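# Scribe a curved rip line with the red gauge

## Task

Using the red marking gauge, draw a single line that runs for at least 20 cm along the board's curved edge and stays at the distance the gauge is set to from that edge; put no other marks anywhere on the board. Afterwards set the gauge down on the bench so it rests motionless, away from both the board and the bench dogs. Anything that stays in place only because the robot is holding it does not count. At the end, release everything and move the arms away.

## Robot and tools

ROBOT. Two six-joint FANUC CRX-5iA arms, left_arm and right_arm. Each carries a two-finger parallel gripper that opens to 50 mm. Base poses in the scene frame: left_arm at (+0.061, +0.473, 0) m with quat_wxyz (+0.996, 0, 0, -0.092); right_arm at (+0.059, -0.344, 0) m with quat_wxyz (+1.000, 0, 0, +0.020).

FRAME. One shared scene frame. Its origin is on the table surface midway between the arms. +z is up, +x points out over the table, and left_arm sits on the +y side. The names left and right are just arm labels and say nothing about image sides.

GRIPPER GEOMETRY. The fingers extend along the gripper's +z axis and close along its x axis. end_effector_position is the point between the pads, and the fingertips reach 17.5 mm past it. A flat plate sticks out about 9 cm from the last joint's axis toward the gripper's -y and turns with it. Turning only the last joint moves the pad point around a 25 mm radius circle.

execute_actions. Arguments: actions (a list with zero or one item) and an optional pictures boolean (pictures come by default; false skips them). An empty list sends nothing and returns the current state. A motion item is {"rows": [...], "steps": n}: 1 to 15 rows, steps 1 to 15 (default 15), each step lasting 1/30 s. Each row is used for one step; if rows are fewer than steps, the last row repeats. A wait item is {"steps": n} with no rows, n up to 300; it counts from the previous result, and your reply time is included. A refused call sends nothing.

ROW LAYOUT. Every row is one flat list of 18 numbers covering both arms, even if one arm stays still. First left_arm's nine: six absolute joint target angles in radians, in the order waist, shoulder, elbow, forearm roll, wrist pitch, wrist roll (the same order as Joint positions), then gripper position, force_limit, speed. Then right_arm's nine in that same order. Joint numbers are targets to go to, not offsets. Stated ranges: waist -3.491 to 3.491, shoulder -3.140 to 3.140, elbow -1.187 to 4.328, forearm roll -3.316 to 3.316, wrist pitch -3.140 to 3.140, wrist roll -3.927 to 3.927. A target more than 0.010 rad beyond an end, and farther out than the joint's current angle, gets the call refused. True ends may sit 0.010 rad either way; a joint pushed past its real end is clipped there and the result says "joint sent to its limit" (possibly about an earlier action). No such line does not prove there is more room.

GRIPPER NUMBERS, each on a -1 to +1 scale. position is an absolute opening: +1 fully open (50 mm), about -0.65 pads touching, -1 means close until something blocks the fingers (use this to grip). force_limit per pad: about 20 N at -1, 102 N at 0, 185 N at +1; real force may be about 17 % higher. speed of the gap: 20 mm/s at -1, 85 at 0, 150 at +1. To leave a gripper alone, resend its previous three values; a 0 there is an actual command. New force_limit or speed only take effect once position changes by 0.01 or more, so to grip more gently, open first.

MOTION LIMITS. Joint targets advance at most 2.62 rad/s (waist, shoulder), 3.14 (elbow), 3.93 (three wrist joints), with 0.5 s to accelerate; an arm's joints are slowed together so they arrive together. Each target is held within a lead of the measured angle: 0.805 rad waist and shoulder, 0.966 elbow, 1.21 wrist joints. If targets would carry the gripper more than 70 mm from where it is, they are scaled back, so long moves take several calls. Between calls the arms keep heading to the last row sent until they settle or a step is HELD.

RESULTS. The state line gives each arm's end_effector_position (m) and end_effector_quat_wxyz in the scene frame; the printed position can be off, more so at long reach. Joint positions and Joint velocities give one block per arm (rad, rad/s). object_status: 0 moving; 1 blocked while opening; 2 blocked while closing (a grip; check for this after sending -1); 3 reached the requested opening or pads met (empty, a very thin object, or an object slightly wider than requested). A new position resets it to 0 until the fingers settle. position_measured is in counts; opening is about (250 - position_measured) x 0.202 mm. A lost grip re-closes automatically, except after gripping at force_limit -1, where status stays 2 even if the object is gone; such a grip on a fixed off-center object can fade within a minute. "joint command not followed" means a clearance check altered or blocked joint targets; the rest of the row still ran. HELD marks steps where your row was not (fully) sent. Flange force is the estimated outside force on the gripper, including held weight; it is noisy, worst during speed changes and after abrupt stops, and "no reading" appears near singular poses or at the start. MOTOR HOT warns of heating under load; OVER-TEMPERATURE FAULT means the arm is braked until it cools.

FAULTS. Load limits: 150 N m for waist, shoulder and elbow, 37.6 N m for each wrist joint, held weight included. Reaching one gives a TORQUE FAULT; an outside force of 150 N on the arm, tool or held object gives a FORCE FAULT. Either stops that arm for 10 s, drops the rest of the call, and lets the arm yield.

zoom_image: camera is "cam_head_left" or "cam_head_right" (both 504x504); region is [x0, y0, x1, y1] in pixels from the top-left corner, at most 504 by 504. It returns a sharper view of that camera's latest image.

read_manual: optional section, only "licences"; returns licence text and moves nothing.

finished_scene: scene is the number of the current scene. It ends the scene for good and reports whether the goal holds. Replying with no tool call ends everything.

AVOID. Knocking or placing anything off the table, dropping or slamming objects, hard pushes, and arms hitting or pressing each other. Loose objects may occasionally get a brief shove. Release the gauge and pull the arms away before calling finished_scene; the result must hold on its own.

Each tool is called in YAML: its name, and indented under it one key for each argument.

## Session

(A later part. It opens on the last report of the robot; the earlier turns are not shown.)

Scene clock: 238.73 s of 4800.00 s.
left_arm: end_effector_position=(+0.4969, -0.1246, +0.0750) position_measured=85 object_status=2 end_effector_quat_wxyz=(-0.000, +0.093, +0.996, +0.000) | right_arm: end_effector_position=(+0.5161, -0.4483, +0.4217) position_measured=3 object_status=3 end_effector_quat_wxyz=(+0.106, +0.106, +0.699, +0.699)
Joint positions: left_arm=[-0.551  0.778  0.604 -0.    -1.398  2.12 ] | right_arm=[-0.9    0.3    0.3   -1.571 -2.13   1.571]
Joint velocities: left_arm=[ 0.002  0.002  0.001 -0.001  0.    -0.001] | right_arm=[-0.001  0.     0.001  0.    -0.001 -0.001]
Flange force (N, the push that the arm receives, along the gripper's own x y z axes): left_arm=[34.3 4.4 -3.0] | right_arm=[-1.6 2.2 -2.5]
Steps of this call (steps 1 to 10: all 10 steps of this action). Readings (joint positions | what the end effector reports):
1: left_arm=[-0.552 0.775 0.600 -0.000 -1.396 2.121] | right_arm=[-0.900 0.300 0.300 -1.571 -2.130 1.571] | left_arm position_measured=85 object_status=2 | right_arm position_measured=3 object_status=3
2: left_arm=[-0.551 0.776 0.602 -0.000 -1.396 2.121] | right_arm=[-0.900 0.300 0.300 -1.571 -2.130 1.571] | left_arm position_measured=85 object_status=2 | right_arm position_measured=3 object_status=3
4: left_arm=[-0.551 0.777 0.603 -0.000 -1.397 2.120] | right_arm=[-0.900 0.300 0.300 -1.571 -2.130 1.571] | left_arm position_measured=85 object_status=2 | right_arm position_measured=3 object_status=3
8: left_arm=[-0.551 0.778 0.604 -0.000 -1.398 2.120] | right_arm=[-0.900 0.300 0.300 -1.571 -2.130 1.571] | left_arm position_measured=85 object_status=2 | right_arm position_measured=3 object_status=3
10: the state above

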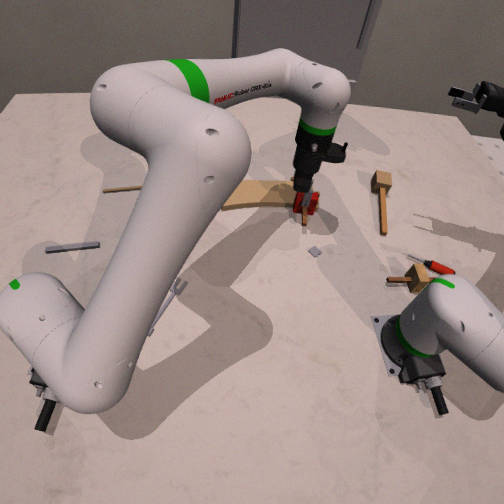

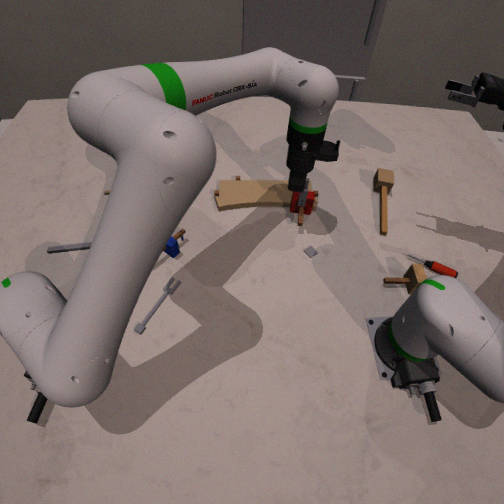

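execute_actions:
  actions:
    - {"rows":[[-0.5519,0.7761,0.5972,0,-1.3919,2.1312,-1,-0.3,-0.9,-0.9,0.3,0.3,-1.5708,-2.13,1.5708,1,-0.5,0]],"steps":10}
  pictures: false

execute_actions:
  actions:
    - {"rows":[[-0.5519,0.7768,0.5951,0,-1.3891,2.1312,-1,-0.3,-0.9,-0.9,0.3,0.3,-1.5708,-2.13,1.5708,1,-0.5,0]],"steps":10}
  pictures: false

Scene clock: 249.33 s of 4800.00 s.
left_arm: end_effector_position=(+0.4959, -0.1246, +0.0731) position_measured=85 object_status=2 end_effector_quat_wxyz=(+0.000, +0.088, +0.996, -0.000) | right_arm: end_effector_position=(+0.5161, -0.4483, +0.4217) position_measured=3 object_status=3 end_effector_quat_wxyz=(+0.106, +0.106, +0.699, +0.699)
Joint positions: left_arm=[-0.552  0.776  0.597 -0.    -1.392  2.131] | right_arm=[-0.9    0.3    0.3   -1.571 -2.13   1.571]
Joint velocities: left_arm=[-0.002  0.    -0.001 -0.     0.     0.002] | right_arm=[-0.     0.     0.     0.001  0.     0.   ]
Flange force (N, the push that the arm receives, along the gripper's own x y z axes): left_arm=[5.8 -1.4 -0.3] | right_arm=[-0.6 2.4 -2.6]
Steps of this call (steps 1 to 15: the robot went on to your last target; steps 16 to 90: nothing new was sent; then 7.27 s passed at rest; steps 91 to 100: all 10 steps of this action). Readings (joint positions | what the end effector reports):
91: left_arm=[-0.550 0.778 0.604 0.000 -1.397 2.120] | right_arm=[-0.900 0.300 0.300 -1.571 -2.130 1.571] | left_arm position_measured=85 object_status=2 | right_arm position_measured=3 object_status=3
92: left_arm=[-0.551 0.777 0.602 -0.000 -1.396 2.123] | right_arm=[-0.900 0.300 0.300 -1.571 -2.130 1.571] | left_arm position_measured=85 object_status=2 | right_arm position_measured=3 object_status=3
94: left_arm=[-0.551 0.777 0.599 -0.000 -1.393 2.128] | right_arm=[-0.900 0.300 0.300 -1.571 -2.130 1.571] | left_arm position_measured=85 object_status=2 | right_arm position_measured=3 object_status=3
98: left_arm=[-0.552 0.776 0.598 -0.000 -1.392 2.131] | right_arm=[-0.900 0.300 0.300 -1.571 -2.130 1.571] | left_arm position_measured=85 object_status=2 | right_arm position_measured=3 object_status=3
100: the state above

Scene clock: 249.67 s of 4800.00 s.
left_arm: end_effector_position=(+0.4958, -0.1247, +0.0718) position_measured=85 object_status=2 end_effector_quat_wxyz=(+0.000, +0.088, +0.996, -0.000) | right_arm: end_effector_position=(+0.5161, -0.4483, +0.4217) position_measured=3 object_status=3 end_effector_quat_wxyz=(+0.106, +0.106, +0.699, +0.699)
Joint positions: left_arm=[-0.552  0.777  0.595 -0.    -1.389  2.131] | right_arm=[-0.9    0.3    0.3   -1.571 -2.13   1.571]
Joint velocities: left_arm=[-0.001  0.001 -0.    -0.     0.     0.002] | right_arm=[ 0.    -0.    -0.001  0.     0.001  0.   ]
Flange force (N, the push that the arm receives, along the gripper's own x y z axes): left_arm=[7.2 2.1 1.6] | right_arm=[-0.6 1.4 -1.8]
Steps of this call (steps 1 to 10: all 10 steps of this action). Readings (joint positions | what the end effector reports):
1: left_arm=[-0.552 0.776 0.597 -0.000 -1.392 2.131] | right_arm=[-0.900 0.300 0.300 -1.571 -2.130 1.571] | left_arm position_measured=85 object_status=2 | right_arm position_measured=3 object_status=3
2: left_arm=[-0.552 0.776 0.596 -0.000 -1.391 2.131] | right_arm=[-0.900 0.300 0.300 -1.571 -2.130 1.571] | left_arm position_measured=85 object_status=2 | right_arm position_measured=3 object_status=3
4: left_arm=[-0.552 0.776 0.596 -0.000 -1.390 2.131] | right_arm=[-0.900 0.300 0.300 -1.571 -2.130 1.571] | left_arm position_measured=85 object_status=2 | right_arm position_measured=3 object_status=3
8: left_arm=[-0.552 0.777 0.595 -0.000 -1.389 2.131] | right_arm=[-0.900 0.300 0.300 -1.571 -2.130 1.571] | left_arm position_measured=85 object_status=2 | right_arm position_measured=3 object_status=3
10: the state above

execute_actions:
  actions:
    - {"rows":[[-0.5516,0.7778,0.5945,0,-1.3875,2.1312,-1,-0.3,-0.9,-0.9,0.3,0.3,-1.5708,-2.13,1.5708,1,-0.5,0]],"steps":10}
  pictures: false

execute_actions:
  actions:
    - {"rows":[[-0.5516,0.7783,0.593,0,-1.3855,2.1312,-1,-0.3,-0.9,-0.9,0.3,0.3,-1.5708,-2.13,1.5708,1,-0.5,0]],"steps":10}
  pictures: false

Scene clock: 263.67 s of 4800.00 s.
left_arm: end_effector_position=(+0.4959, -0.1248, +0.0707) position_measured=85 object_status=2 end_effector_quat_wxyz=(-0.000, +0.088, +0.996, +0.000) | right_arm: end_effector_position=(+0.5161, -0.4483, +0.4217) position_measured=3 object_status=3 end_effector_quat_wxyz=(+0.106, +0.106, +0.699, +0.699)
Joint positions: left_arm=[-0.552  0.778  0.595 -0.    -1.388  2.131] | right_arm=[-0.9    0.3    0.3   -1.571 -2.13   1.571]
Joint velocities: left_arm=[ 0.001 -0.    -0.001  0.     0.    -0.001] | right_arm=[ 0.     0.001  0.     0.    -0.001 -0.001]
Flange force (N, the push that the arm receives, along the gripper's own x y z axes): left_arm=[10.4 6.3 0.2] | right_arm=[-1.5 1.5 -2.1]
Steps of this call (steps 1 to 15: the robot went on to your last target; steps 16 to 90: nothing new was sent; then 10.67 s passed at rest; steps 91 to 100: all 10 steps of this action). Readings (joint positions | what the end effector reports):
91: left_arm=[-0.552 0.777 0.595 -0.000 -1.389 2.131] | right_arm=[-0.900 0.300 0.300 -1.571 -2.130 1.571] | left_arm position_measured=85 object_status=2 | right_arm position_measured=3 object_status=3
92: left_arm=[-0.552 0.777 0.595 -0.000 -1.388 2.131] | right_arm=[-0.900 0.300 0.300 -1.571 -2.130 1.571] | left_arm position_measured=85 object_status=2 | right_arm position_measured=3 object_status=3
94: left_arm=[-0.552 0.778 0.595 -0.000 -1.388 2.131] | right_arm=[-0.900 0.300 0.300 -1.571 -2.130 1.571] | left_arm position_measured=85 object_status=2 | right_arm position_measured=3 object_status=3
98: left_arm=[-0.552 0.778 0.595 -0.000 -1.388 2.131] | right_arm=[-0.900 0.300 0.300 -1.571 -2.130 1.571] | left_arm position_measured=85 object_status=2 | right_arm position_measured=3 object_status=3
100: the state above

Scene clock: 264.00 s of 4800.00 s.
left_arm: end_effector_position=(+0.4961, -0.1247, +0.0698) position_measured=85 object_status=2 end_effector_quat_wxyz=(+0.000, +0.088, +0.996, +0.000) | right_arm: end_effector_position=(+0.5161, -0.4483, +0.4217) position_measured=3 object_status=3 end_effector_quat_wxyz=(+0.106, +0.106, +0.699, +0.699)
Joint positions: left_arm=[-0.552  0.778  0.593 -0.    -1.386  2.131] | right_arm=[-0.9    0.3    0.3   -1.571 -2.13   1.571]
Joint velocities: left_arm=[-0.     0.001 -0.001  0.     0.     0.   ] | right_arm=[ 0.    -0.     0.    -0.     0.     0.001]
Flange force (N, the push that the arm receives, along the gripper's own x y z axes): left_arm=[11.8 2.5 0.2] | right_arm=[-1.1 1.7 -1.7]
Steps of this call (steps 1 to 10: all 10 steps of this action). Readings (joint positions | what the end effector reports):
1: left_arm=[-0.552 0.778 0.594 -0.000 -1.387 2.131] | right_arm=[-0.900 0.300 0.300 -1.571 -2.130 1.571] | left_arm position_measured=85 object_status=2 | right_arm position_measured=3 object_status=3
2: left_arm=[-0.552 0.778 0.594 -0.000 -1.387 2.131] | right_arm=[-0.900 0.300 0.300 -1.571 -2.130 1.571] | left_arm position_measured=85 object_status=2 | right_arm position_measured=3 object_status=3
4: left_arm=[-0.552 0.778 0.593 -0.000 -1.386 2.131] | right_arm=[-0.900 0.300 0.300 -1.571 -2.130 1.571] | left_arm position_measured=85 object_status=2 | right_arm position_measured=3 object_status=3
8: left_arm=[-0.552 0.778 0.593 -0.000 -1.386 2.131] | right_arm=[-0.900 0.300 0.300 -1.571 -2.130 1.571] | left_arm position_measured=85 object_status=2 | right_arm position_measured=3 object_status=3
10: the state above

execute_actions:
  actions:
    - {"rows":[[-0.5516,0.7788,0.5915,0,-1.3835,2.1312,-1,-0.3,-0.9,-0.9,0.3,0.3,-1.5708,-2.13,1.5708,1,-0.5,0]],"steps":10}
  pictures: false

execute_actions:
  actions:
    - {"rows":[[-0.5516,0.7792,0.5903,0,-1.3819,2.1312,-1,-0.3,-0.9,-0.9,0.3,0.3,-1.5708,-2.13,1.5708,1,-0.5,0]],"steps":10}
  pictures: false

Scene clock: 269.80 s of 4800.00 s.
left_arm: end_effector_position=(+0.4961, -0.1246, +0.0688) position_measured=85 object_status=2 end_effector_quat_wxyz=(+0.000, +0.088, +0.996, +0.000) | right_arm: end_effector_position=(+0.5161, -0.4483, +0.4217) position_measured=3 object_status=3 end_effector_quat_wxyz=(+0.106, +0.106, +0.699, +0.699)
Joint positions: left_arm=[-0.552  0.779  0.592 -0.    -1.384  2.131] | right_arm=[-0.9    0.3    0.3   -1.571 -2.13   1.571]
Joint velocities: left_arm=[ 0.     0.002 -0.001 -0.     0.     0.001] | right_arm=[-0.    -0.    -0.001 -0.    -0.001 -0.001]
Flange force (N, the push that the arm receives, along the gripper's own x y z axes): left_arm=[13.1 3.7 0.0] | right_arm=[-1.5 1.8 -2.0]
Steps of this call (steps 1 to 15: the robot went on to your last target; steps 16 to 90: nothing new was sent; then 2.47 s passed at rest; steps 91 to 100: all 10 steps of this action). Readings (joint positions | what the end effector reports):
91: left_arm=[-0.552 0.778 0.593 -0.000 -1.385 2.131] | right_arm=[-0.900 0.300 0.300 -1.571 -2.130 1.571] | left_arm position_measured=85 object_status=2 | right_arm position_measured=3 object_status=3
92: left_arm=[-0.552 0.778 0.592 -0.000 -1.385 2.131] | right_arm=[-0.900 0.300 0.300 -1.571 -2.130 1.571] | left_arm position_measured=85 object_status=2 | right_arm position_measured=3 object_status=3
94: left_arm=[-0.552 0.779 0.592 -0.000 -1.384 2.131] | right_arm=[-0.900 0.300 0.300 -1.571 -2.130 1.571] | left_arm position_measured=85 object_status=2 | right_arm position_measured=3 object_status=3
98: left_arm=[-0.552 0.779 0.592 -0.000 -1.384 2.131] | right_arm=[-0.900 0.300 0.300 -1.571 -2.130 1.571] | left_arm position_measured=85 object_status=2 | right_arm position_measured=3 object_status=3
100: the state above

Scene clock: 270.13 s of 4800.00 s.
left_arm: end_effector_position=(+0.4961, -0.1246, +0.0680) position_measured=85 object_status=2 end_effector_quat_wxyz=(+0.000, +0.088, +0.996, +0.000) | right_arm: end_effector_position=(+0.5161, -0.4483, +0.4217) position_measured=3 object_status=3 end_effector_quat_wxyz=(+0.106, +0.106, +0.699, +0.699)
Joint positions: left_arm=[-0.552  0.779  0.59  -0.    -1.382  2.131] | right_arm=[-0.9    0.3    0.3   -1.571 -2.13   1.571]
Joint velocities: left_arm=[ 0.001  0.002 -0.     0.     0.     0.002] | right_arm=[ 0.    -0.    -0.     0.    -0.001  0.   ]
Flange force (N, the push that the arm receives, along the gripper's own x y z axes): left_arm=[12.0 4.0 -0.2] | right_arm=[-1.1 1.1 -2.1]
Steps of this call (steps 1 to 10: all 10 steps of this action). Readings (joint positions | what the end effector reports):
1: left_arm=[-0.552 0.779 0.591 -0.000 -1.383 2.131] | right_arm=[-0.900 0.300 0.300 -1.571 -2.130 1.571] | left_arm position_measured=85 object_status=2 | right_arm position_measured=3 object_status=3
2: left_arm=[-0.552 0.779 0.591 -0.000 -1.383 2.131] | right_arm=[-0.900 0.300 0.300 -1.571 -2.130 1.571] | left_arm position_measured=85 object_status=2 | right_arm position_measured=3 object_status=3
4: left_arm=[-0.552 0.779 0.591 -0.000 -1.382 2.131] | right_arm=[-0.900 0.300 0.300 -1.571 -2.130 1.571] | left_arm position_measured=85 object_status=2 | right_arm position_measured=3 object_status=3
8: left_arm=[-0.552 0.779 0.590 -0.000 -1.382 2.131] | right_arm=[-0.900 0.300 0.300 -1.571 -2.130 1.571] | left_arm position_measured=85 object_status=2 | right_arm position_measured=3 object_status=3
10: the state above

execute_actions:
  actions:
    - {"rows":[[-0.5516,0.7797,0.5888,0,-1.3799,2.1312,-1,-0.3,-0.9,-0.9,0.3,0.3,-1.5708,-2.13,1.5708,1,-0.5,0]],"steps":10}
  pictures: false

execute_actions:
  actions:
    - {"rows":[[-0.5516,0.7801,0.5876,0,-1.3783,2.1312,-1,-0.3,-0.9,-0.9,0.3,0.3,-1.5708,-2.13,1.5708,1,-0.5,0]],"steps":10}
  pictures: false

Scene clock: 277.80 s of 4800.00 s.
left_arm: end_effector_position=(+0.4960, -0.1246, +0.0671) position_measured=85 object_status=2 end_effector_quat_wxyz=(+0.000, +0.088, +0.996, -0.000) | right_arm: end_effector_position=(+0.5161, -0.4483, +0.4217) position_measured=3 object_status=3 end_effector_quat_wxyz=(+0.106, +0.106, +0.699, +0.699)
Joint positions: left_arm=[-0.552  0.78   0.589  0.    -1.38   2.131] | right_arm=[-0.9    0.3    0.3   -1.571 -2.13   1.571]
Joint velocities: left_arm=[ 0.     0.    -0.001 -0.001  0.    -0.002] | right_arm=[ 0.    -0.    -0.    -0.    -0.001  0.001]
Flange force (N, the push that the arm receives, along the gripper's own x y z axes): left_arm=[17.8 4.3 -11.5] | right_arm=[-1.6 1.6 -2.2]
Steps of this call (steps 1 to 15: the robot went on to your last target; steps 16 to 90: nothing new was sent; then 4.33 s passed at rest; steps 91 to 100: all 10 steps of this action). Readings (joint positions | what the end effector reports):
91: left_arm=[-0.552 0.779 0.590 -0.000 -1.382 2.131] | right_arm=[-0.900 0.300 0.300 -1.571 -2.130 1.571] | left_arm position_measured=85 object_status=2 | right_arm position_measured=3 object_status=3
92: left_arm=[-0.552 0.779 0.590 -0.000 -1.381 2.131] | right_arm=[-0.900 0.300 0.300 -1.571 -2.130 1.571] | left_arm position_measured=85 object_status=2 | right_arm position_measured=3 object_status=3
94: left_arm=[-0.552 0.779 0.589 0.000 -1.380 2.131] | right_arm=[-0.900 0.300 0.300 -1.571 -2.130 1.571] | left_arm position_measured=85 object_status=2 | right_arm position_measured=3 object_status=3
98: left_arm=[-0.552 0.780 0.589 0.000 -1.380 2.131] | right_arm=[-0.900 0.300 0.300 -1.571 -2.130 1.571] | left_arm position_measured=85 object_status=2 | right_arm position_measured=3 object_status=3
100: the state above

Scene clock: 278.13 s of 4800.00 s.
left_arm: end_effector_position=(+0.4960, -0.1246, +0.0663) position_measured=85 object_status=2 end_effector_quat_wxyz=(+0.000, +0.088, +0.996, -0.000) | right_arm: end_effector_position=(+0.5161, -0.4483, +0.4217) position_measured=3 object_status=3 end_effector_quat_wxyz=(+0.106, +0.106, +0.699, +0.699)
Joint positions: left_arm=[-0.552  0.78   0.588  0.    -1.378  2.131] | right_arm=[-0.9    0.3    0.3   -1.571 -2.13   1.571]
Joint velocities: left_arm=[-0.001  0.001  0.001  0.     0.     0.   ] | right_arm=[-0.001 -0.     0.     0.    -0.001  0.002]
Flange force (N, the push that the arm receives, along the gripper's own x y z axes): left_arm=[27.4 7.7 -29.8] | right_arm=[-2.0 2.0 -2.2]
Steps of this call (steps 1 to 10: all 10 steps of this action). Readings (joint positions | what the end effector reports):
1: left_arm=[-0.552 0.780 0.589 0.000 -1.380 2.131] | right_arm=[-0.900 0.300 0.300 -1.571 -2.130 1.571] | left_arm position_measured=85 object_status=2 | right_arm position_measured=3 object_status=3
2: left_arm=[-0.552 0.780 0.588 0.000 -1.379 2.131] | right_arm=[-0.900 0.300 0.300 -1.571 -2.130 1.571] | left_arm position_measured=85 object_status=2 | right_arm position_measured=3 object_status=3
4: left_arm=[-0.552 0.780 0.588 0.000 -1.379 2.131] | right_arm=[-0.900 0.300 0.300 -1.571 -2.130 1.571] | left_arm position_measured=85 object_status=2 | right_arm position_measured=3 object_status=3
8: left_arm=[-0.552 0.780 0.588 0.000 -1.378 2.131] | right_arm=[-0.900 0.300 0.300 -1.571 -2.130 1.571] | left_arm position_measured=85 object_status=2 | right_arm position_measured=3 object_status=3
10: the state above

execute_actions:
  actions:
    - {"rows":[[-0.5371,0.7535,0.5445,0,-1.3618,2.1404,-1,-0.3,-0.9,-0.9,0.3,0.3,-1.5708,-2.13,1.5708,1,-0.5,0]],"steps":9}
  pictures: false

execute_actions:
  actions:
    - {"rows":[[-0.5225,0.7277,0.5016,0,-1.3447,2.1495,-1,-0.3,-0.9,-0.9,0.3,0.3,-1.5708,-2.13,1.5708,1,-0.5,0]],"steps":9}
  pictures: false

execute_actions:
  actions:
    - {"rows":[[-0.5077,0.7023,0.4598,0,-1.3283,2.1584,-1,-0.3,-0.9,-0.9,0.3,0.3,-1.5708,-2.13,1.5708,1,-0.5,0]],"steps":9}
  pictures: false

Scene clock: 299.07 s of 4800.00 s.
left_arm: end_effector_position=(+0.4978, -0.1124, +0.0666) position_measured=85 object_status=2 end_effector_quat_wxyz=(-0.000, +0.076, +0.997, +0.000) | right_arm: end_effector_position=(+0.5161, -0.4483, +0.4217) position_measured=3 object_status=3 end_effector_quat_wxyz=(+0.106, +0.106, +0.699, +0.699)
Joint positions: left_arm=[-0.537  0.754  0.545 -0.    -1.362  2.14 ] | right_arm=[-0.9    0.3    0.3   -1.571 -2.13   1.571]
Joint velocities: left_arm=[ 0.005 -0.007 -0.011  0.     0.004  0.002] | right_arm=[-0.    -0.001  0.    -0.    -0.     0.   ]
Flange force (N, the push that the arm receives, along the gripper's own x y z axes): left_arm=[20.4 -5.2 -9.8] | right_arm=[-0.7 1.4 -2.4]
Steps of this call (steps 1 to 15: the robot went on to your last target; steps 16 to 90: nothing new was sent; then 17.63 s passed at rest; steps 91 to 99: all 9 steps of this action). Readings (joint positions | what the end effector reports):
91: left_arm=[-0.552 0.780 0.587 -0.000 -1.378 2.131] | right_arm=[-0.900 0.300 0.300 -1.571 -2.130 1.571] | left_arm position_measured=85 object_status=2 | right_arm position_measured=3 object_status=3
92: left_arm=[-0.550 0.777 0.581 -0.000 -1.375 2.133] | right_arm=[-0.900 0.300 0.300 -1.571 -2.130 1.571] | left_arm position_measured=85 object_status=2 | right_arm position_measured=3 object_status=3
94: left_arm=[-0.543 0.763 0.560 -0.000 -1.368 2.137] | right_arm=[-0.900 0.300 0.300 -1.571 -2.130 1.571] | left_arm position_measured=85 object_status=2 | right_arm position_measured=3 object_status=3
98: left_arm=[-0.538 0.755 0.546 -0.000 -1.362 2.140] | right_arm=[-0.900 0.300 0.300 -1.571 -2.130 1.571] | left_arm position_measured=85 object_status=2 | right_arm position_measured=3 object_status=3
99: the state above

Scene clock: 299.37 s of 4800.00 s.
left_arm: end_effector_position=(+0.4995, -0.0999, +0.0667) position_measured=85 object_status=2 end_effector_quat_wxyz=(-0.000, +0.064, +0.998, +0.000) | right_arm: end_effector_position=(+0.5161, -0.4483, +0.4217) position_measured=3 object_status=3 end_effector_quat_wxyz=(+0.106, +0.106, +0.699, +0.699)
Joint positions: left_arm=[-0.523  0.728  0.502 -0.    -1.345  2.149] | right_arm=[-0.9    0.3    0.3   -1.571 -2.13   1.571]
Joint velocities: left_arm=[ 0.004 -0.006 -0.012 -0.     0.005  0.002] | right_arm=[ 0.     0.    -0.     0.     0.     0.001]
Flange force (N, the push that the arm receives, along the gripper's own x y z axes): left_arm=[22.1 -3.5 -6.5] | right_arm=[-0.4 1.5 -1.5]
Steps of this call (steps 1 to 9: all 9 steps of this action). Readings (joint positions | what the end effector reports):
1: left_arm=[-0.537 0.754 0.544 -0.000 -1.362 2.140] | right_arm=[-0.900 0.300 0.300 -1.571 -2.130 1.571] | left_arm position_measured=85 object_status=2 | right_arm position_measured=3 object_status=3
2: left_arm=[-0.535 0.750 0.538 -0.000 -1.359 2.142] | right_arm=[-0.900 0.300 0.300 -1.571 -2.130 1.571] | left_arm position_measured=85 object_status=2 | right_arm position_measured=3 object_status=3
4: left_arm=[-0.528 0.737 0.517 -0.000 -1.351 2.146] | right_arm=[-0.900 0.300 0.300 -1.571 -2.130 1.571] | left_arm position_measured=85 object_status=2 | right_arm position_measured=3 object_status=3
8: left_arm=[-0.523 0.729 0.503 -0.000 -1.345 2.149] | right_arm=[-0.900 0.300 0.300 -1.571 -2.130 1.571] | left_arm position_measured=85 object_status=2 | right_arm position_measured=3 object_status=3
9: the state above

Scene clock: 299.67 s of 4800.00 s.
left_arm: end_effector_position=(+0.5008, -0.0873, +0.0667) position_measured=85 object_status=2 end_effector_quat_wxyz=(+0.000, +0.052, +0.999, -0.000) | right_arm: end_effector_position=(+0.5161, -0.4483, +0.4217) position_measured=3 object_status=3 end_effector_quat_wxyz=(+0.106, +0.106, +0.699, +0.699)
Joint positions: left_arm=[-0.508  0.703  0.461 -0.    -1.329  2.158] | right_arm=[-0.9    0.3    0.3   -1.571 -2.13   1.571]
Joint velocities: left_arm=[ 0.005 -0.007 -0.01   0.     0.004  0.004] | right_arm=[ 0.     0.    -0.    -0.    -0.    -0.001]
Flange force (N, the push that the arm receives, along the gripper's own x y z axes): left_arm=[18.9 -7.4 -6.3] | right_arm=[-0.7 1.6 -1.7]
Steps of this call (steps 1 to 9: all 9 steps of this action). Readings (joint positions | what the end effector reports):
1: left_arm=[-0.522 0.728 0.501 -0.000 -1.345 2.150] | right_arm=[-0.900 0.300 0.300 -1.571 -2.130 1.571] | left_arm position_measured=85 object_status=2 | right_arm position_measured=3 object_status=3
2: left_arm=[-0.520 0.724 0.495 -0.000 -1.342 2.151] | right_arm=[-0.900 0.300 0.300 -1.571 -2.130 1.571] | left_arm position_measured=85 object_status=2 | right_arm position_measured=3 object_status=3
4: left_arm=[-0.513 0.711 0.474 -0.000 -1.334 2.155] | right_arm=[-0.900 0.300 0.300 -1.571 -2.130 1.571] | left_arm position_measured=85 object_status=2 | right_arm position_measured=3 object_status=3
8: left_arm=[-0.508 0.703 0.461 -0.000 -1.329 2.158] | right_arm=[-0.900 0.300 0.300 -1.571 -2.130 1.571] | left_arm position_measured=85 object_status=2 | right_arm position_measured=3 object_status=3
9: the state above

Add slight downforce (q3 −0.0008).

execute_actions:
  actions:
    - {"rows":[[-0.4928,0.6772,0.4182,0,-1.3118,2.1672,-1,-0.3,-0.9,-0.9,0.3,0.3,-1.5708,-2.13,1.5708,1,-0.5,0]],"steps":9}
  pictures: false

execute_actions:
  actions:
    - {"rows":[[-0.4777,0.6524,0.3782,0,-1.2966,2.1758,-1,-0.3,-0.9,-0.9,0.3,0.3,-1.5708,-2.13,1.5708,1,-0.5,0]],"steps":9}
  pictures: false

execute_actions:
  actions:
    - {"rows":[[-0.4625,0.6279,0.3391,0,-1.282,2.1843,-1,-0.3,-0.9,-0.9,0.3,0.3,-1.5708,-2.13,1.5708,1,-0.5,0]],"steps":9}

zoom_image:
  camera: "cam_head_right"
  region: [250,170,330,230]

Scene clock: 310.87 s of 4800.00 s.
left_arm: end_effector_position=(+0.5018, -0.0746, +0.0665) position_measured=85 object_status=2 end_effector_quat_wxyz=(+0.000, +0.041, +0.999, -0.000) | right_arm: end_effector_position=(+0.5161, -0.4483, +0.4217) position_measured=3 object_status=3 end_effector_quat_wxyz=(+0.106, +0.106, +0.699, +0.699)
Joint positions: left_arm=[-0.493  0.678  0.419 -0.    -1.312  2.167] | right_arm=[-0.9    0.3    0.3   -1.571 -2.13   1.571]
Joint velocities: left_arm=[ 0.004 -0.006 -0.011  0.     0.004  0.003] | right_arm=[-0.     0.     0.001 -0.    -0.002  0.002]
Flange force (N, the push that the arm receives, along the gripper's own x y z axes): left_arm=[25.3 -1.9 -10.6] | right_arm=[-1.5 2.2 -2.3]
Steps of this call (steps 1 to 15: the robot went on to your last target; steps 16 to 90: nothing new was sent; then 7.90 s passed at rest; steps 91 to 99: all 9 steps of this action). Readings (joint positions | what the end effector reports):
91: left_arm=[-0.507 0.702 0.459 -0.000 -1.328 2.159] | right_arm=[-0.900 0.300 0.300 -1.571 -2.130 1.571] | left_arm position_measured=85 object_status=2 | right_arm position_measured=3 object_status=3
92: left_arm=[-0.506 0.698 0.453 -0.000 -1.326 2.160] | right_arm=[-0.900 0.300 0.300 -1.571 -2.130 1.571] | left_arm position_measured=85 object_status=2 | right_arm position_measured=3 object_status=3
94: left_arm=[-0.498 0.686 0.432 -0.000 -1.318 2.164] | right_arm=[-0.900 0.300 0.300 -1.571 -2.130 1.571] | left_arm position_measured=85 object_status=2 | right_arm position_measured=3 object_status=3
98: left_arm=[-0.493 0.678 0.419 -0.000 -1.312 2.167] | right_arm=[-0.900 0.300 0.300 -1.571 -2.130 1.571] | left_arm position_measured=85 object_status=2 | right_arm position_measured=3 object_status=3
99: the state above

Scene clock: 311.17 s of 4800.00 s.
left_arm: end_effector_position=(+0.5025, -0.0620, +0.0664) position_measured=85 object_status=2 end_effector_quat_wxyz=(+0.000, +0.029, +1.000, -0.000) | right_arm: end_effector_position=(+0.5161, -0.4483, +0.4217) position_measured=3 object_status=3 end_effector_quat_wxyz=(+0.106, +0.106, +0.699, +0.699)
Joint positions: left_arm=[-0.478  0.653  0.379 -0.    -1.297  2.176] | right_arm=[-0.9    0.3    0.3   -1.571 -2.13   1.571]
Joint velocities: left_arm=[ 0.004 -0.006 -0.01  -0.     0.004  0.001] | right_arm=[ 0.001  0.     0.    -0.001 -0.    -0.001]
Flange force (N, the push that the arm receives, along the gripper's own x y z axes): left_arm=[17.2 -17.1 -12.9] | right_arm=[-1.7 2.5 -2.5]
Steps of this call (steps 1 to 9: all 9 steps of this action). Readings (joint positions | what the end effector reports):
1: left_arm=[-0.493 0.677 0.418 -0.000 -1.312 2.167] | right_arm=[-0.900 0.300 0.300 -1.571 -2.130 1.571] | left_arm position_measured=85 object_status=2 | right_arm position_measured=3 object_status=3
2: left_arm=[-0.491 0.673 0.412 -0.000 -1.309 2.169] | right_arm=[-0.900 0.300 0.300 -1.571 -2.130 1.571] | left_arm position_measured=85 object_status=2 | right_arm position_measured=3 object_status=3
4: left_arm=[-0.483 0.661 0.392 -0.000 -1.302 2.173] | right_arm=[-0.900 0.300 0.300 -1.571 -2.130 1.571] | left_arm position_measured=85 object_status=2 | right_arm position_measured=3 object_status=3
8: left_arm=[-0.478 0.653 0.379 -0.000 -1.297 2.176] | right_arm=[-0.900 0.300 0.300 -1.571 -2.130 1.571] | left_arm position_measured=85 object_status=2 | right_arm position_measured=3 object_status=3
9: the state above

Scene clock: 311.47 s of 4800.00 s.
left_arm: end_effector_position=(+0.5030, -0.0493, +0.0663) position_measured=85 object_status=2 end_effector_quat_wxyz=(+0.000, +0.017, +1.000, -0.000) | right_arm: end_effector_position=(+0.5161, -0.4483, +0.4217) position_measured=3 object_status=3 end_effector_quat_wxyz=(+0.106, +0.106, +0.699, +0.699)
Joint positions: left_arm=[-0.463  0.628  0.34  -0.    -1.282  2.184] | right_arm=[-0.9    0.3    0.3   -1.571 -2.13   1.571]
Joint velocities: left_arm=[ 0.004 -0.006 -0.01  -0.001  0.003  0.002] | right_arm=[-0.001 -0.001 -0.001 -0.001 -0.     0.   ]
Flange force (N, the push that the arm receives, along the gripper's own x y z axes): left_arm=[23.3 -10.1 -9.7] | right_arm=[-1.5 1.8 -2.2]
Steps of this call (steps 1 to 9: all 9 steps of this action). Readings (joint positions | what the end effector reports):
1: left_arm=[-0.478 0.652 0.378 -0.000 -1.296 2.176] | right_arm=[-0.900 0.300 0.300 -1.571 -2.130 1.571] | left_arm position_measured=85 object_status=2 | right_arm position_measured=3 object_status=3
2: left_arm=[-0.475 0.649 0.372 -0.000 -1.294 2.177] | right_arm=[-0.900 0.300 0.300 -1.571 -2.130 1.571] | left_arm position_measured=85 object_status=2 | right_arm position_measured=3 object_status=3
4: left_arm=[-0.467 0.636 0.352 -0.000 -1.287 2.181] | right_arm=[-0.900 0.300 0.300 -1.571 -2.130 1.571] | left_arm position_measured=85 object_status=2 | right_arm position_measured=3 object_status=3
8: left_arm=[-0.463 0.629 0.340 -0.000 -1.282 2.184] | right_arm=[-0.900 0.300 0.300 -1.571 -2.130 1.571] | left_arm position_measured=85 object_status=2 | right_arm position_measured=3 object_status=3
9: the state above

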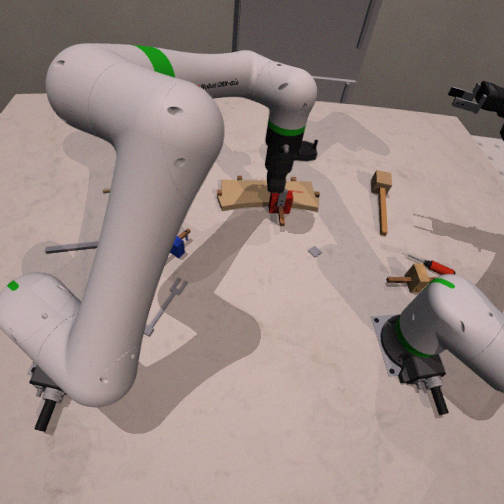

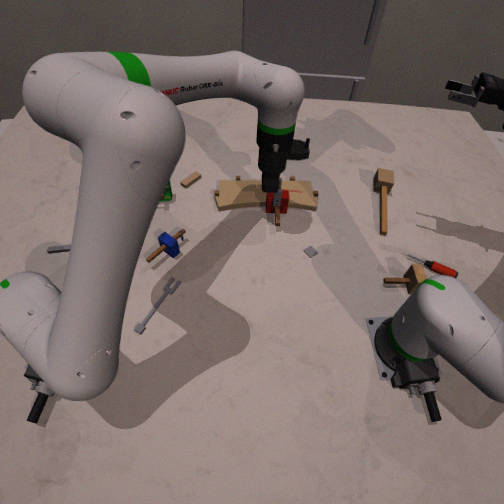

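Region (250, 170, 330, 230) of cam_head_right's 504x504 image, scaled by 6.300, with more detail than that image has; it fills the top 378 rows of this view, and the rest is white.

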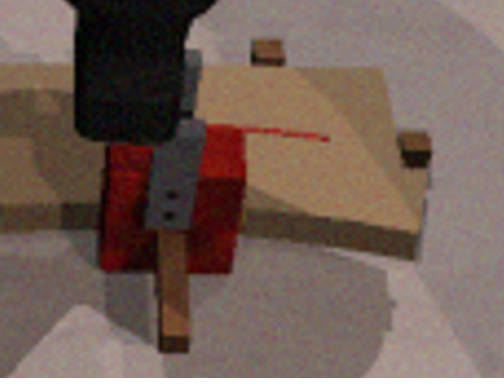

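execute_actions:
  actions: []
  pictures: false

execute_actions:
  actions:
    - {"rows":[[-0.4471,0.6036,0.3007,0,-1.2679,2.1927,-1,-0.3,-0.9,-0.9,0.3,0.3,-1.5708,-2.13,1.5708,1,-0.5,0]],"steps":9}
  pictures: false

execute_actions:
  actions:
    - {"rows":[[-0.4316,0.5795,0.2631,0,-1.2544,2.2009,-1,-0.3,-0.9,-0.9,0.3,0.3,-1.5708,-2.13,1.5708,1,-0.5,0]],"steps":9}
  pictures: false

execute_actions:
  actions:
    - {"rows":[[-0.4159,0.5555,0.2261,0,-1.2414,2.209,-1,-0.3,-0.9,-0.9,0.3,0.3,-1.5708,-2.13,1.5708,1,-0.5,0]],"steps":9}
  pictures: false

Scene clock: 346.63 s of 4800.00 s.
left_arm: end_effector_position=(+0.5030, -0.0490, +0.0663) position_measured=85 object_status=2 end_effector_quat_wxyz=(-0.000, +0.017, +1.000, +0.000) | right_arm: end_effector_position=(+0.5161, -0.4483, +0.4217) position_measured=3 object_status=3 end_effector_quat_wxyz=(+0.106, +0.106, +0.699, +0.699)
Joint positions: left_arm=[-0.462  0.628  0.339  0.    -1.282  2.184] | right_arm=[-0.9    0.3    0.3   -1.571 -2.13   1.571]
Joint velocities: left_arm=[-0.001  0.     0.    -0.     0.     0.002] | right_arm=[ 0.     0.001 -0.001 -0.     0.001  0.001]
Flange force (N, the push that the arm receives, along the gripper's own x y z axes): left_arm=[22.4 -10.1 -10.6] | right_arm=[-1.7 2.7 -2.4]
Steps of this call (steps 1 to 15: the robot went on to your last target; steps 16 to 90: nothing new was sent; then 32.17 s passed at rest). Readings (joint positions | what the end effector reports):
1: left_arm=[-0.463 0.628 0.340 -0.000 -1.282 2.184] | right_arm=[-0.900 0.300 0.300 -1.571 -2.130 1.571] | left_arm position_measured=85 object_status=2 | right_arm position_measured=3 object_status=3
2: left_arm=[-0.463 0.628 0.339 -0.000 -1.282 2.184] | right_arm=[-0.900 0.300 0.300 -1.571 -2.130 1.571] | left_arm position_measured=85 object_status=2 | right_arm position_measured=3 object_status=3
4: left_arm=[-0.463 0.628 0.339 -0.000 -1.282 2.184] | right_arm=[-0.900 0.300 0.300 -1.571 -2.130 1.571] | left_arm position_measured=85 object_status=2 | right_arm position_measured=3 object_status=3
8: left_arm=[-0.463 0.628 0.339 -0.000 -1.282 2.184] | right_arm=[-0.900 0.300 0.300 -1.571 -2.130 1.571] | left_arm position_measured=85 object_status=2 | right_arm position_measured=3 object_status=3
90: the state above
All arms were judged still, so your last target was given up. Only a new action makes them travel on or press farther. Fingers that are still opening or closing keep moving.

Scene clock: 346.93 s of 4800.00 s.
left_arm: end_effector_position=(+0.5032, -0.0366, +0.0663) position_measured=85 object_status=2 end_effector_quat_wxyz=(-0.000, +0.005, +1.000, -0.000) | right_arm: end_effector_position=(+0.5161, -0.4483, +0.4217) position_measured=3 object_status=3 end_effector_quat_wxyz=(+0.106, +0.106, +0.699, +0.699)
Joint positions: left_arm=[-0.447  0.604  0.301  0.    -1.268  2.193] | right_arm=[-0.9    0.3    0.3   -1.571 -2.13   1.571]
Joint velocities: left_arm=[ 0.006 -0.006 -0.01   0.     0.004  0.003] | right_arm=[-0.     0.    -0.001  0.    -0.001 -0.   ]
Flange force (N, the push that the arm receives, along the gripper's own x y z axes): left_arm=[27.4 -6.2 -8.8] | right_arm=[-2.7 2.2 -2.8]
Steps of this call (steps 1 to 9: all 9 steps of this action). Readings (joint positions | what the end effector reports):
1: left_arm=[-0.462 0.627 0.338 0.000 -1.282 2.184] | right_arm=[-0.900 0.300 0.300 -1.571 -2.130 1.571] | left_arm position_measured=85 object_status=2 | right_arm position_measured=3 object_status=3
2: left_arm=[-0.460 0.624 0.333 0.000 -1.280 2.186] | right_arm=[-0.900 0.300 0.300 -1.571 -2.130 1.571] | left_arm position_measured=85 object_status=2 | right_arm position_measured=3 object_status=3
4: left_arm=[-0.452 0.612 0.313 0.000 -1.273 2.190] | right_arm=[-0.900 0.300 0.300 -1.571 -2.130 1.571] | left_arm position_measured=85 object_status=2 | right_arm position_measured=3 object_status=3
8: left_arm=[-0.448 0.604 0.302 0.000 -1.268 2.192] | right_arm=[-0.900 0.300 0.300 -1.571 -2.130 1.571] | left_arm position_measured=85 object_status=2 | right_arm position_measured=3 object_status=3
9: the state above

Scene clock: 347.23 s of 4800.00 s.
left_arm: end_effector_position=(+0.5031, -0.0239, +0.0663) position_measured=85 object_status=2 end_effector_quat_wxyz=(+0.000, -0.007, +1.000, -0.000) | right_arm: end_effector_position=(+0.5161, -0.4483, +0.4217) position_measured=3 object_status=3 end_effector_quat_wxyz=(+0.106, +0.106, +0.699, +0.699)
Joint positions: left_arm=[-0.432  0.58   0.264  0.    -1.255  2.201] | right_arm=[-0.9    0.3    0.3   -1.571 -2.13   1.571]
Joint velocities: left_arm=[ 0.004 -0.006 -0.01  -0.     0.003  0.002] | right_arm=[-0.     0.    -0.    -0.    -0.001 -0.   ]
Flange force (N, the push that the arm receives, along the gripper's own x y z axes): left_arm=[23.3 -13.1 -11.0] | right_arm=[-0.5 2.0 -1.5]
Steps of this call (steps 1 to 9: all 9 steps of this action). Readings (joint positions | what the end effector reports):
1: left_arm=[-0.447 0.603 0.300 0.000 -1.268 2.193] | right_arm=[-0.900 0.300 0.300 -1.571 -2.130 1.571] | left_arm position_measured=85 object_status=2 | right_arm position_measured=3 object_status=3
2: left_arm=[-0.445 0.600 0.294 0.000 -1.265 2.194] | right_arm=[-0.900 0.300 0.300 -1.571 -2.130 1.571] | left_arm position_measured=85 object_status=2 | right_arm position_measured=3 object_status=3
4: left_arm=[-0.437 0.587 0.275 0.000 -1.259 2.198] | right_arm=[-0.900 0.300 0.300 -1.571 -2.130 1.571] | left_arm position_measured=85 object_status=2 | right_arm position_measured=3 object_status=3
8: left_arm=[-0.432 0.580 0.264 0.000 -1.255 2.201] | right_arm=[-0.900 0.300 0.300 -1.571 -2.130 1.571] | left_arm position_measured=85 object_status=2 | right_arm position_measured=3 object_status=3
9: the state above

Scene clock: 347.53 s of 4800.00 s.
left_arm: end_effector_position=(+0.5028, -0.0112, +0.0663) position_measured=85 object_status=2 end_effector_quat_wxyz=(+0.000, -0.019, +1.000, -0.000) | right_arm: end_effector_position=(+0.5161, -0.4483, +0.4217) position_measured=3 object_status=3 end_effector_quat_wxyz=(+0.106, +0.106, +0.699, +0.699)
Joint positions: left_arm=[-0.416  0.556  0.227  0.    -1.242  2.209] | right_arm=[-0.9    0.3    0.3   -1.571 -2.13   1.571]
Joint velocities: left_arm=[ 0.004 -0.006 -0.01  -0.     0.003  0.003] | right_arm=[-0.     0.    -0.     0.001 -0.001  0.001]
Flange force (N, the push that the arm receives, along the gripper's own x y z axes): left_arm=[24.5 -18.0 -11.0] | right_arm=[-0.6 1.6 -1.5]
Steps of this call (steps 1 to 9: all 9 steps of this action). Readings (joint positions | what the end effector reports):
1: left_arm=[-0.431 0.579 0.263 0.000 -1.254 2.201] | right_arm=[-0.900 0.300 0.300 -1.571 -2.130 1.571] | left_arm position_measured=85 object_status=2 | right_arm position_measured=3 object_status=3
2: left_arm=[-0.429 0.576 0.257 0.000 -1.252 2.202] | right_arm=[-0.900 0.300 0.300 -1.571 -2.130 1.571] | left_arm position_measured=85 object_status=2 | right_arm position_measured=3 object_status=3
4: left_arm=[-0.421 0.563 0.238 0.000 -1.246 2.206] | right_arm=[-0.900 0.300 0.300 -1.571 -2.130 1.571] | left_arm position_measured=85 object_status=2 | right_arm position_measured=3 object_status=3
8: left_arm=[-0.416 0.556 0.227 0.000 -1.242 2.209] | right_arm=[-0.900 0.300 0.300 -1.571 -2.130 1.571] | left_arm position_measured=85 object_status=2 | right_arm position_measured=3 object_status=3
9: the state above

execute_actions:
  actions:
    - {"rows":[[-0.4001,0.5317,0.1899,0,-1.229,2.2169,-1,-0.3,-0.9,-0.9,0.3,0.3,-1.5708,-2.13,1.5708,1,-0.5,0]],"steps":9}
  pictures: false

execute_actions:
  actions:
    - {"rows":[[-0.3842,0.5079,0.1541,0,-1.217,2.2247,-1,-0.3,-0.9,-0.9,0.3,0.3,-1.5708,-2.13,1.5708,1,-0.5,0]],"steps":9}
  pictures: false

execute_actions:
  actions:
    - {"rows":[[-0.3681,0.4841,0.1187,0,-1.2054,2.2323,-1,-0.3,-0.9,-0.9,0.3,0.3,-1.5708,-2.13,1.5708,1,-0.5,0]],"steps":9}
  pictures: false

execute_actions:
  actions:
    - {"rows":[[-0.3519,0.4603,0.0838,0,-1.1943,2.2398,-1,-0.3,-0.9,-0.9,0.3,0.3,-1.5708,-2.13,1.5708,1,-0.5,0]],"steps":9}
  pictures: false

Scene clock: 363.57 s of 4800.00 s.
left_arm: end_effector_position=(+0.5021, +0.0014, +0.0663) position_measured=85 object_status=2 end_effector_quat_wxyz=(+0.000, -0.031, +1.000, +0.000) | right_arm: end_effector_position=(+0.5161, -0.4483, +0.4217) position_measured=3 object_status=3 end_effector_quat_wxyz=(+0.106, +0.106, +0.699, +0.699)
Joint positions: left_arm=[-0.4    0.532  0.191 -0.    -1.229  2.217] | right_arm=[-0.9    0.3    0.3   -1.571 -2.13   1.571]
Joint velocities: left_arm=[ 0.006 -0.005 -0.01   0.     0.003  0.002] | right_arm=[ 0.001 -0.     0.    -0.001 -0.     0.001]
Flange force (N, the push that the arm receives, along the gripper's own x y z axes): left_arm=[32.8 -10.6 -9.1] | right_arm=[-1.3 1.7 -2.4]
Steps of this call (steps 1 to 15: the robot went on to your last target; steps 16 to 90: nothing new was sent; then 12.73 s passed at rest; steps 91 to 99: all 9 steps of this action). Readings (joint positions | what the end effector reports):
91: left_arm=[-0.416 0.555 0.225 -0.000 -1.241 2.209] | right_arm=[-0.900 0.300 0.300 -1.571 -2.130 1.571] | left_arm position_measured=85 object_status=2 | right_arm position_measured=3 object_status=3
92: left_arm=[-0.413 0.551 0.220 -0.000 -1.239 2.210] | right_arm=[-0.900 0.300 0.300 -1.571 -2.130 1.571] | left_arm position_measured=85 object_status=2 | right_arm position_measured=3 object_status=3
94: left_arm=[-0.405 0.539 0.201 -0.000 -1.233 2.214] | right_arm=[-0.900 0.300 0.300 -1.571 -2.130 1.571] | left_arm position_measured=85 object_status=2 | right_arm position_measured=3 object_status=3
98: left_arm=[-0.401 0.532 0.191 -0.000 -1.229 2.217] | right_arm=[-0.900 0.300 0.300 -1.571 -2.130 1.571] | left_arm position_measured=85 object_status=2 | right_arm position_measured=3 object_status=3
99: the state above

Scene clock: 363.87 s of 4800.00 s.
left_arm: end_effector_position=(+0.5012, +0.0140, +0.0663) position_measured=85 object_status=2 end_effector_quat_wxyz=(+0.000, -0.042, +0.999, +0.000) | right_arm: end_effector_position=(+0.5161, -0.4483, +0.4217) position_measured=3 object_status=3 end_effector_quat_wxyz=(+0.106, +0.106, +0.699, +0.699)
Joint positions: left_arm=[-0.385  0.508  0.155 -0.    -1.217  2.225] | right_arm=[-0.9    0.3    0.3   -1.571 -2.13   1.571]
Joint velocities: left_arm=[ 0.005 -0.006 -0.01   0.001  0.003  0.002] | right_arm=[-0.     0.    -0.    -0.001 -0.    -0.   ]
Flange force (N, the push that the arm receives, along the gripper's own x y z axes): left_arm=[30.9 -11.7 -8.0] | right_arm=[-1.9 1.6 -2.6]
Steps of this call (steps 1 to 9: all 9 steps of this action). Readings (joint positions | what the end effector reports):
1: left_arm=[-0.400 0.531 0.190 -0.000 -1.229 2.217] | right_arm=[-0.900 0.300 0.300 -1.571 -2.130 1.571] | left_arm position_measured=85 object_status=2 | right_arm position_measured=3 object_status=3
2: left_arm=[-0.397 0.528 0.184 -0.000 -1.227 2.218] | right_arm=[-0.900 0.300 0.300 -1.571 -2.130 1.571] | left_arm position_measured=85 object_status=2 | right_arm position_measured=3 object_status=3
4: left_arm=[-0.389 0.515 0.165 -0.000 -1.221 2.222] | right_arm=[-0.900 0.300 0.300 -1.571 -2.130 1.571] | left_arm position_measured=85 object_status=2 | right_arm position_measured=3 object_status=3
8: left_arm=[-0.385 0.509 0.155 -0.000 -1.217 2.224] | right_arm=[-0.900 0.300 0.300 -1.571 -2.130 1.571] | left_arm position_measured=85 object_status=2 | right_arm position_measured=3 object_status=3
9: the state above

Scene clock: 364.17 s of 4800.00 s.
left_arm: end_effector_position=(+0.4999, +0.0266, +0.0662) position_measured=85 object_status=2 end_effector_quat_wxyz=(+0.000, -0.054, +0.999, -0.000) | right_arm: end_effector_position=(+0.5161, -0.4483, +0.4217) position_measured=3 object_status=3 end_effector_quat_wxyz=(+0.106, +0.106, +0.699, +0.699)
Joint positions: left_arm=[-0.368  0.485  0.119 -0.    -1.206  2.232] | right_arm=[-0.9    0.3    0.3   -1.571 -2.13   1.571]
Joint velocities: left_arm=[ 0.002 -0.008 -0.008 -0.     0.003  0.002] | right_arm=[ 0.    -0.     0.    -0.     0.002 -0.   ]
Flange force (N, the push that the arm receives, along the gripper's own x y z axes): left_arm=[31.7 -12.3 -6.7] | right_arm=[-1.9 1.8 -1.8]
Steps of this call (steps 1 to 9: all 9 steps of this action). Readings (joint positions | what the end effector reports):
1: left_arm=[-0.384 0.508 0.154 -0.000 -1.217 2.225] | right_arm=[-0.900 0.300 0.300 -1.571 -2.130 1.571] | left_arm position_measured=85 object_status=2 | right_arm position_measured=3 object_status=3
2: left_arm=[-0.381 0.504 0.148 -0.000 -1.215 2.226] | right_arm=[-0.900 0.300 0.300 -1.571 -2.130 1.571] | left_arm position_measured=85 object_status=2 | right_arm position_measured=3 object_status=3
4: left_arm=[-0.373 0.492 0.130 -0.000 -1.209 2.230] | right_arm=[-0.900 0.300 0.300 -1.571 -2.130 1.571] | left_arm position_measured=85 object_status=2 | right_arm position_measured=3 object_status=3
8: left_arm=[-0.369 0.485 0.120 -0.000 -1.206 2.232] | right_arm=[-0.900 0.300 0.300 -1.571 -2.130 1.571] | left_arm position_measured=85 object_status=2 | right_arm position_measured=3 object_status=3
9: the state above

Scene clock: 364.47 s of 4800.00 s.
left_arm: end_effector_position=(+0.4983, +0.0391, +0.0662) position_measured=85 object_status=2 end_effector_quat_wxyz=(+0.000, -0.066, +0.998, -0.000) | right_arm: end_effector_position=(+0.5161, -0.4483, +0.4217) position_measured=3 object_status=3 end_effector_quat_wxyz=(+0.106, +0.106, +0.699, +0.699)
Joint positions: left_arm=[-0.352  0.461  0.084 -0.    -1.194  2.24 ] | right_arm=[-0.9    0.3    0.3   -1.571 -2.13   1.571]
Joint velocities: left_arm=[ 0.005 -0.005 -0.008  0.     0.003  0.004] | right_arm=[ 0.     0.     0.     0.    -0.    -0.002]
Flange force (N, the push that the arm receives, along the gripper's own x y z axes): left_arm=[35.1 -8.7 -6.3] | right_arm=[-1.1 1.9 -2.5]
Steps of this call (steps 1 to 9: all 9 steps of this action). Readings (joint positions | what the end effector reports):
1: left_arm=[-0.368 0.484 0.118 -0.000 -1.205 2.232] | right_arm=[-0.900 0.300 0.300 -1.571 -2.130 1.571] | left_arm position_measured=85 object_status=2 | right_arm position_measured=3 object_status=3
2: left_arm=[-0.365 0.480 0.112 -0.000 -1.203 2.234] | right_arm=[-0.900 0.300 0.300 -1.571 -2.130 1.571] | left_arm position_measured=85 object_status=2 | right_arm position_measured=3 object_status=3
4: left_arm=[-0.357 0.468 0.095 -0.000 -1.198 2.237] | right_arm=[-0.900 0.300 0.300 -1.571 -2.130 1.571] | left_arm position_measured=85 object_status=2 | right_arm position_measured=3 object_status=3
8: left_arm=[-0.352 0.461 0.085 -0.000 -1.195 2.240] | right_arm=[-0.900 0.300 0.300 -1.571 -2.130 1.571] | left_arm position_measured=85 object_status=2 | right_arm position_measured=3 object_status=3
9: the state above


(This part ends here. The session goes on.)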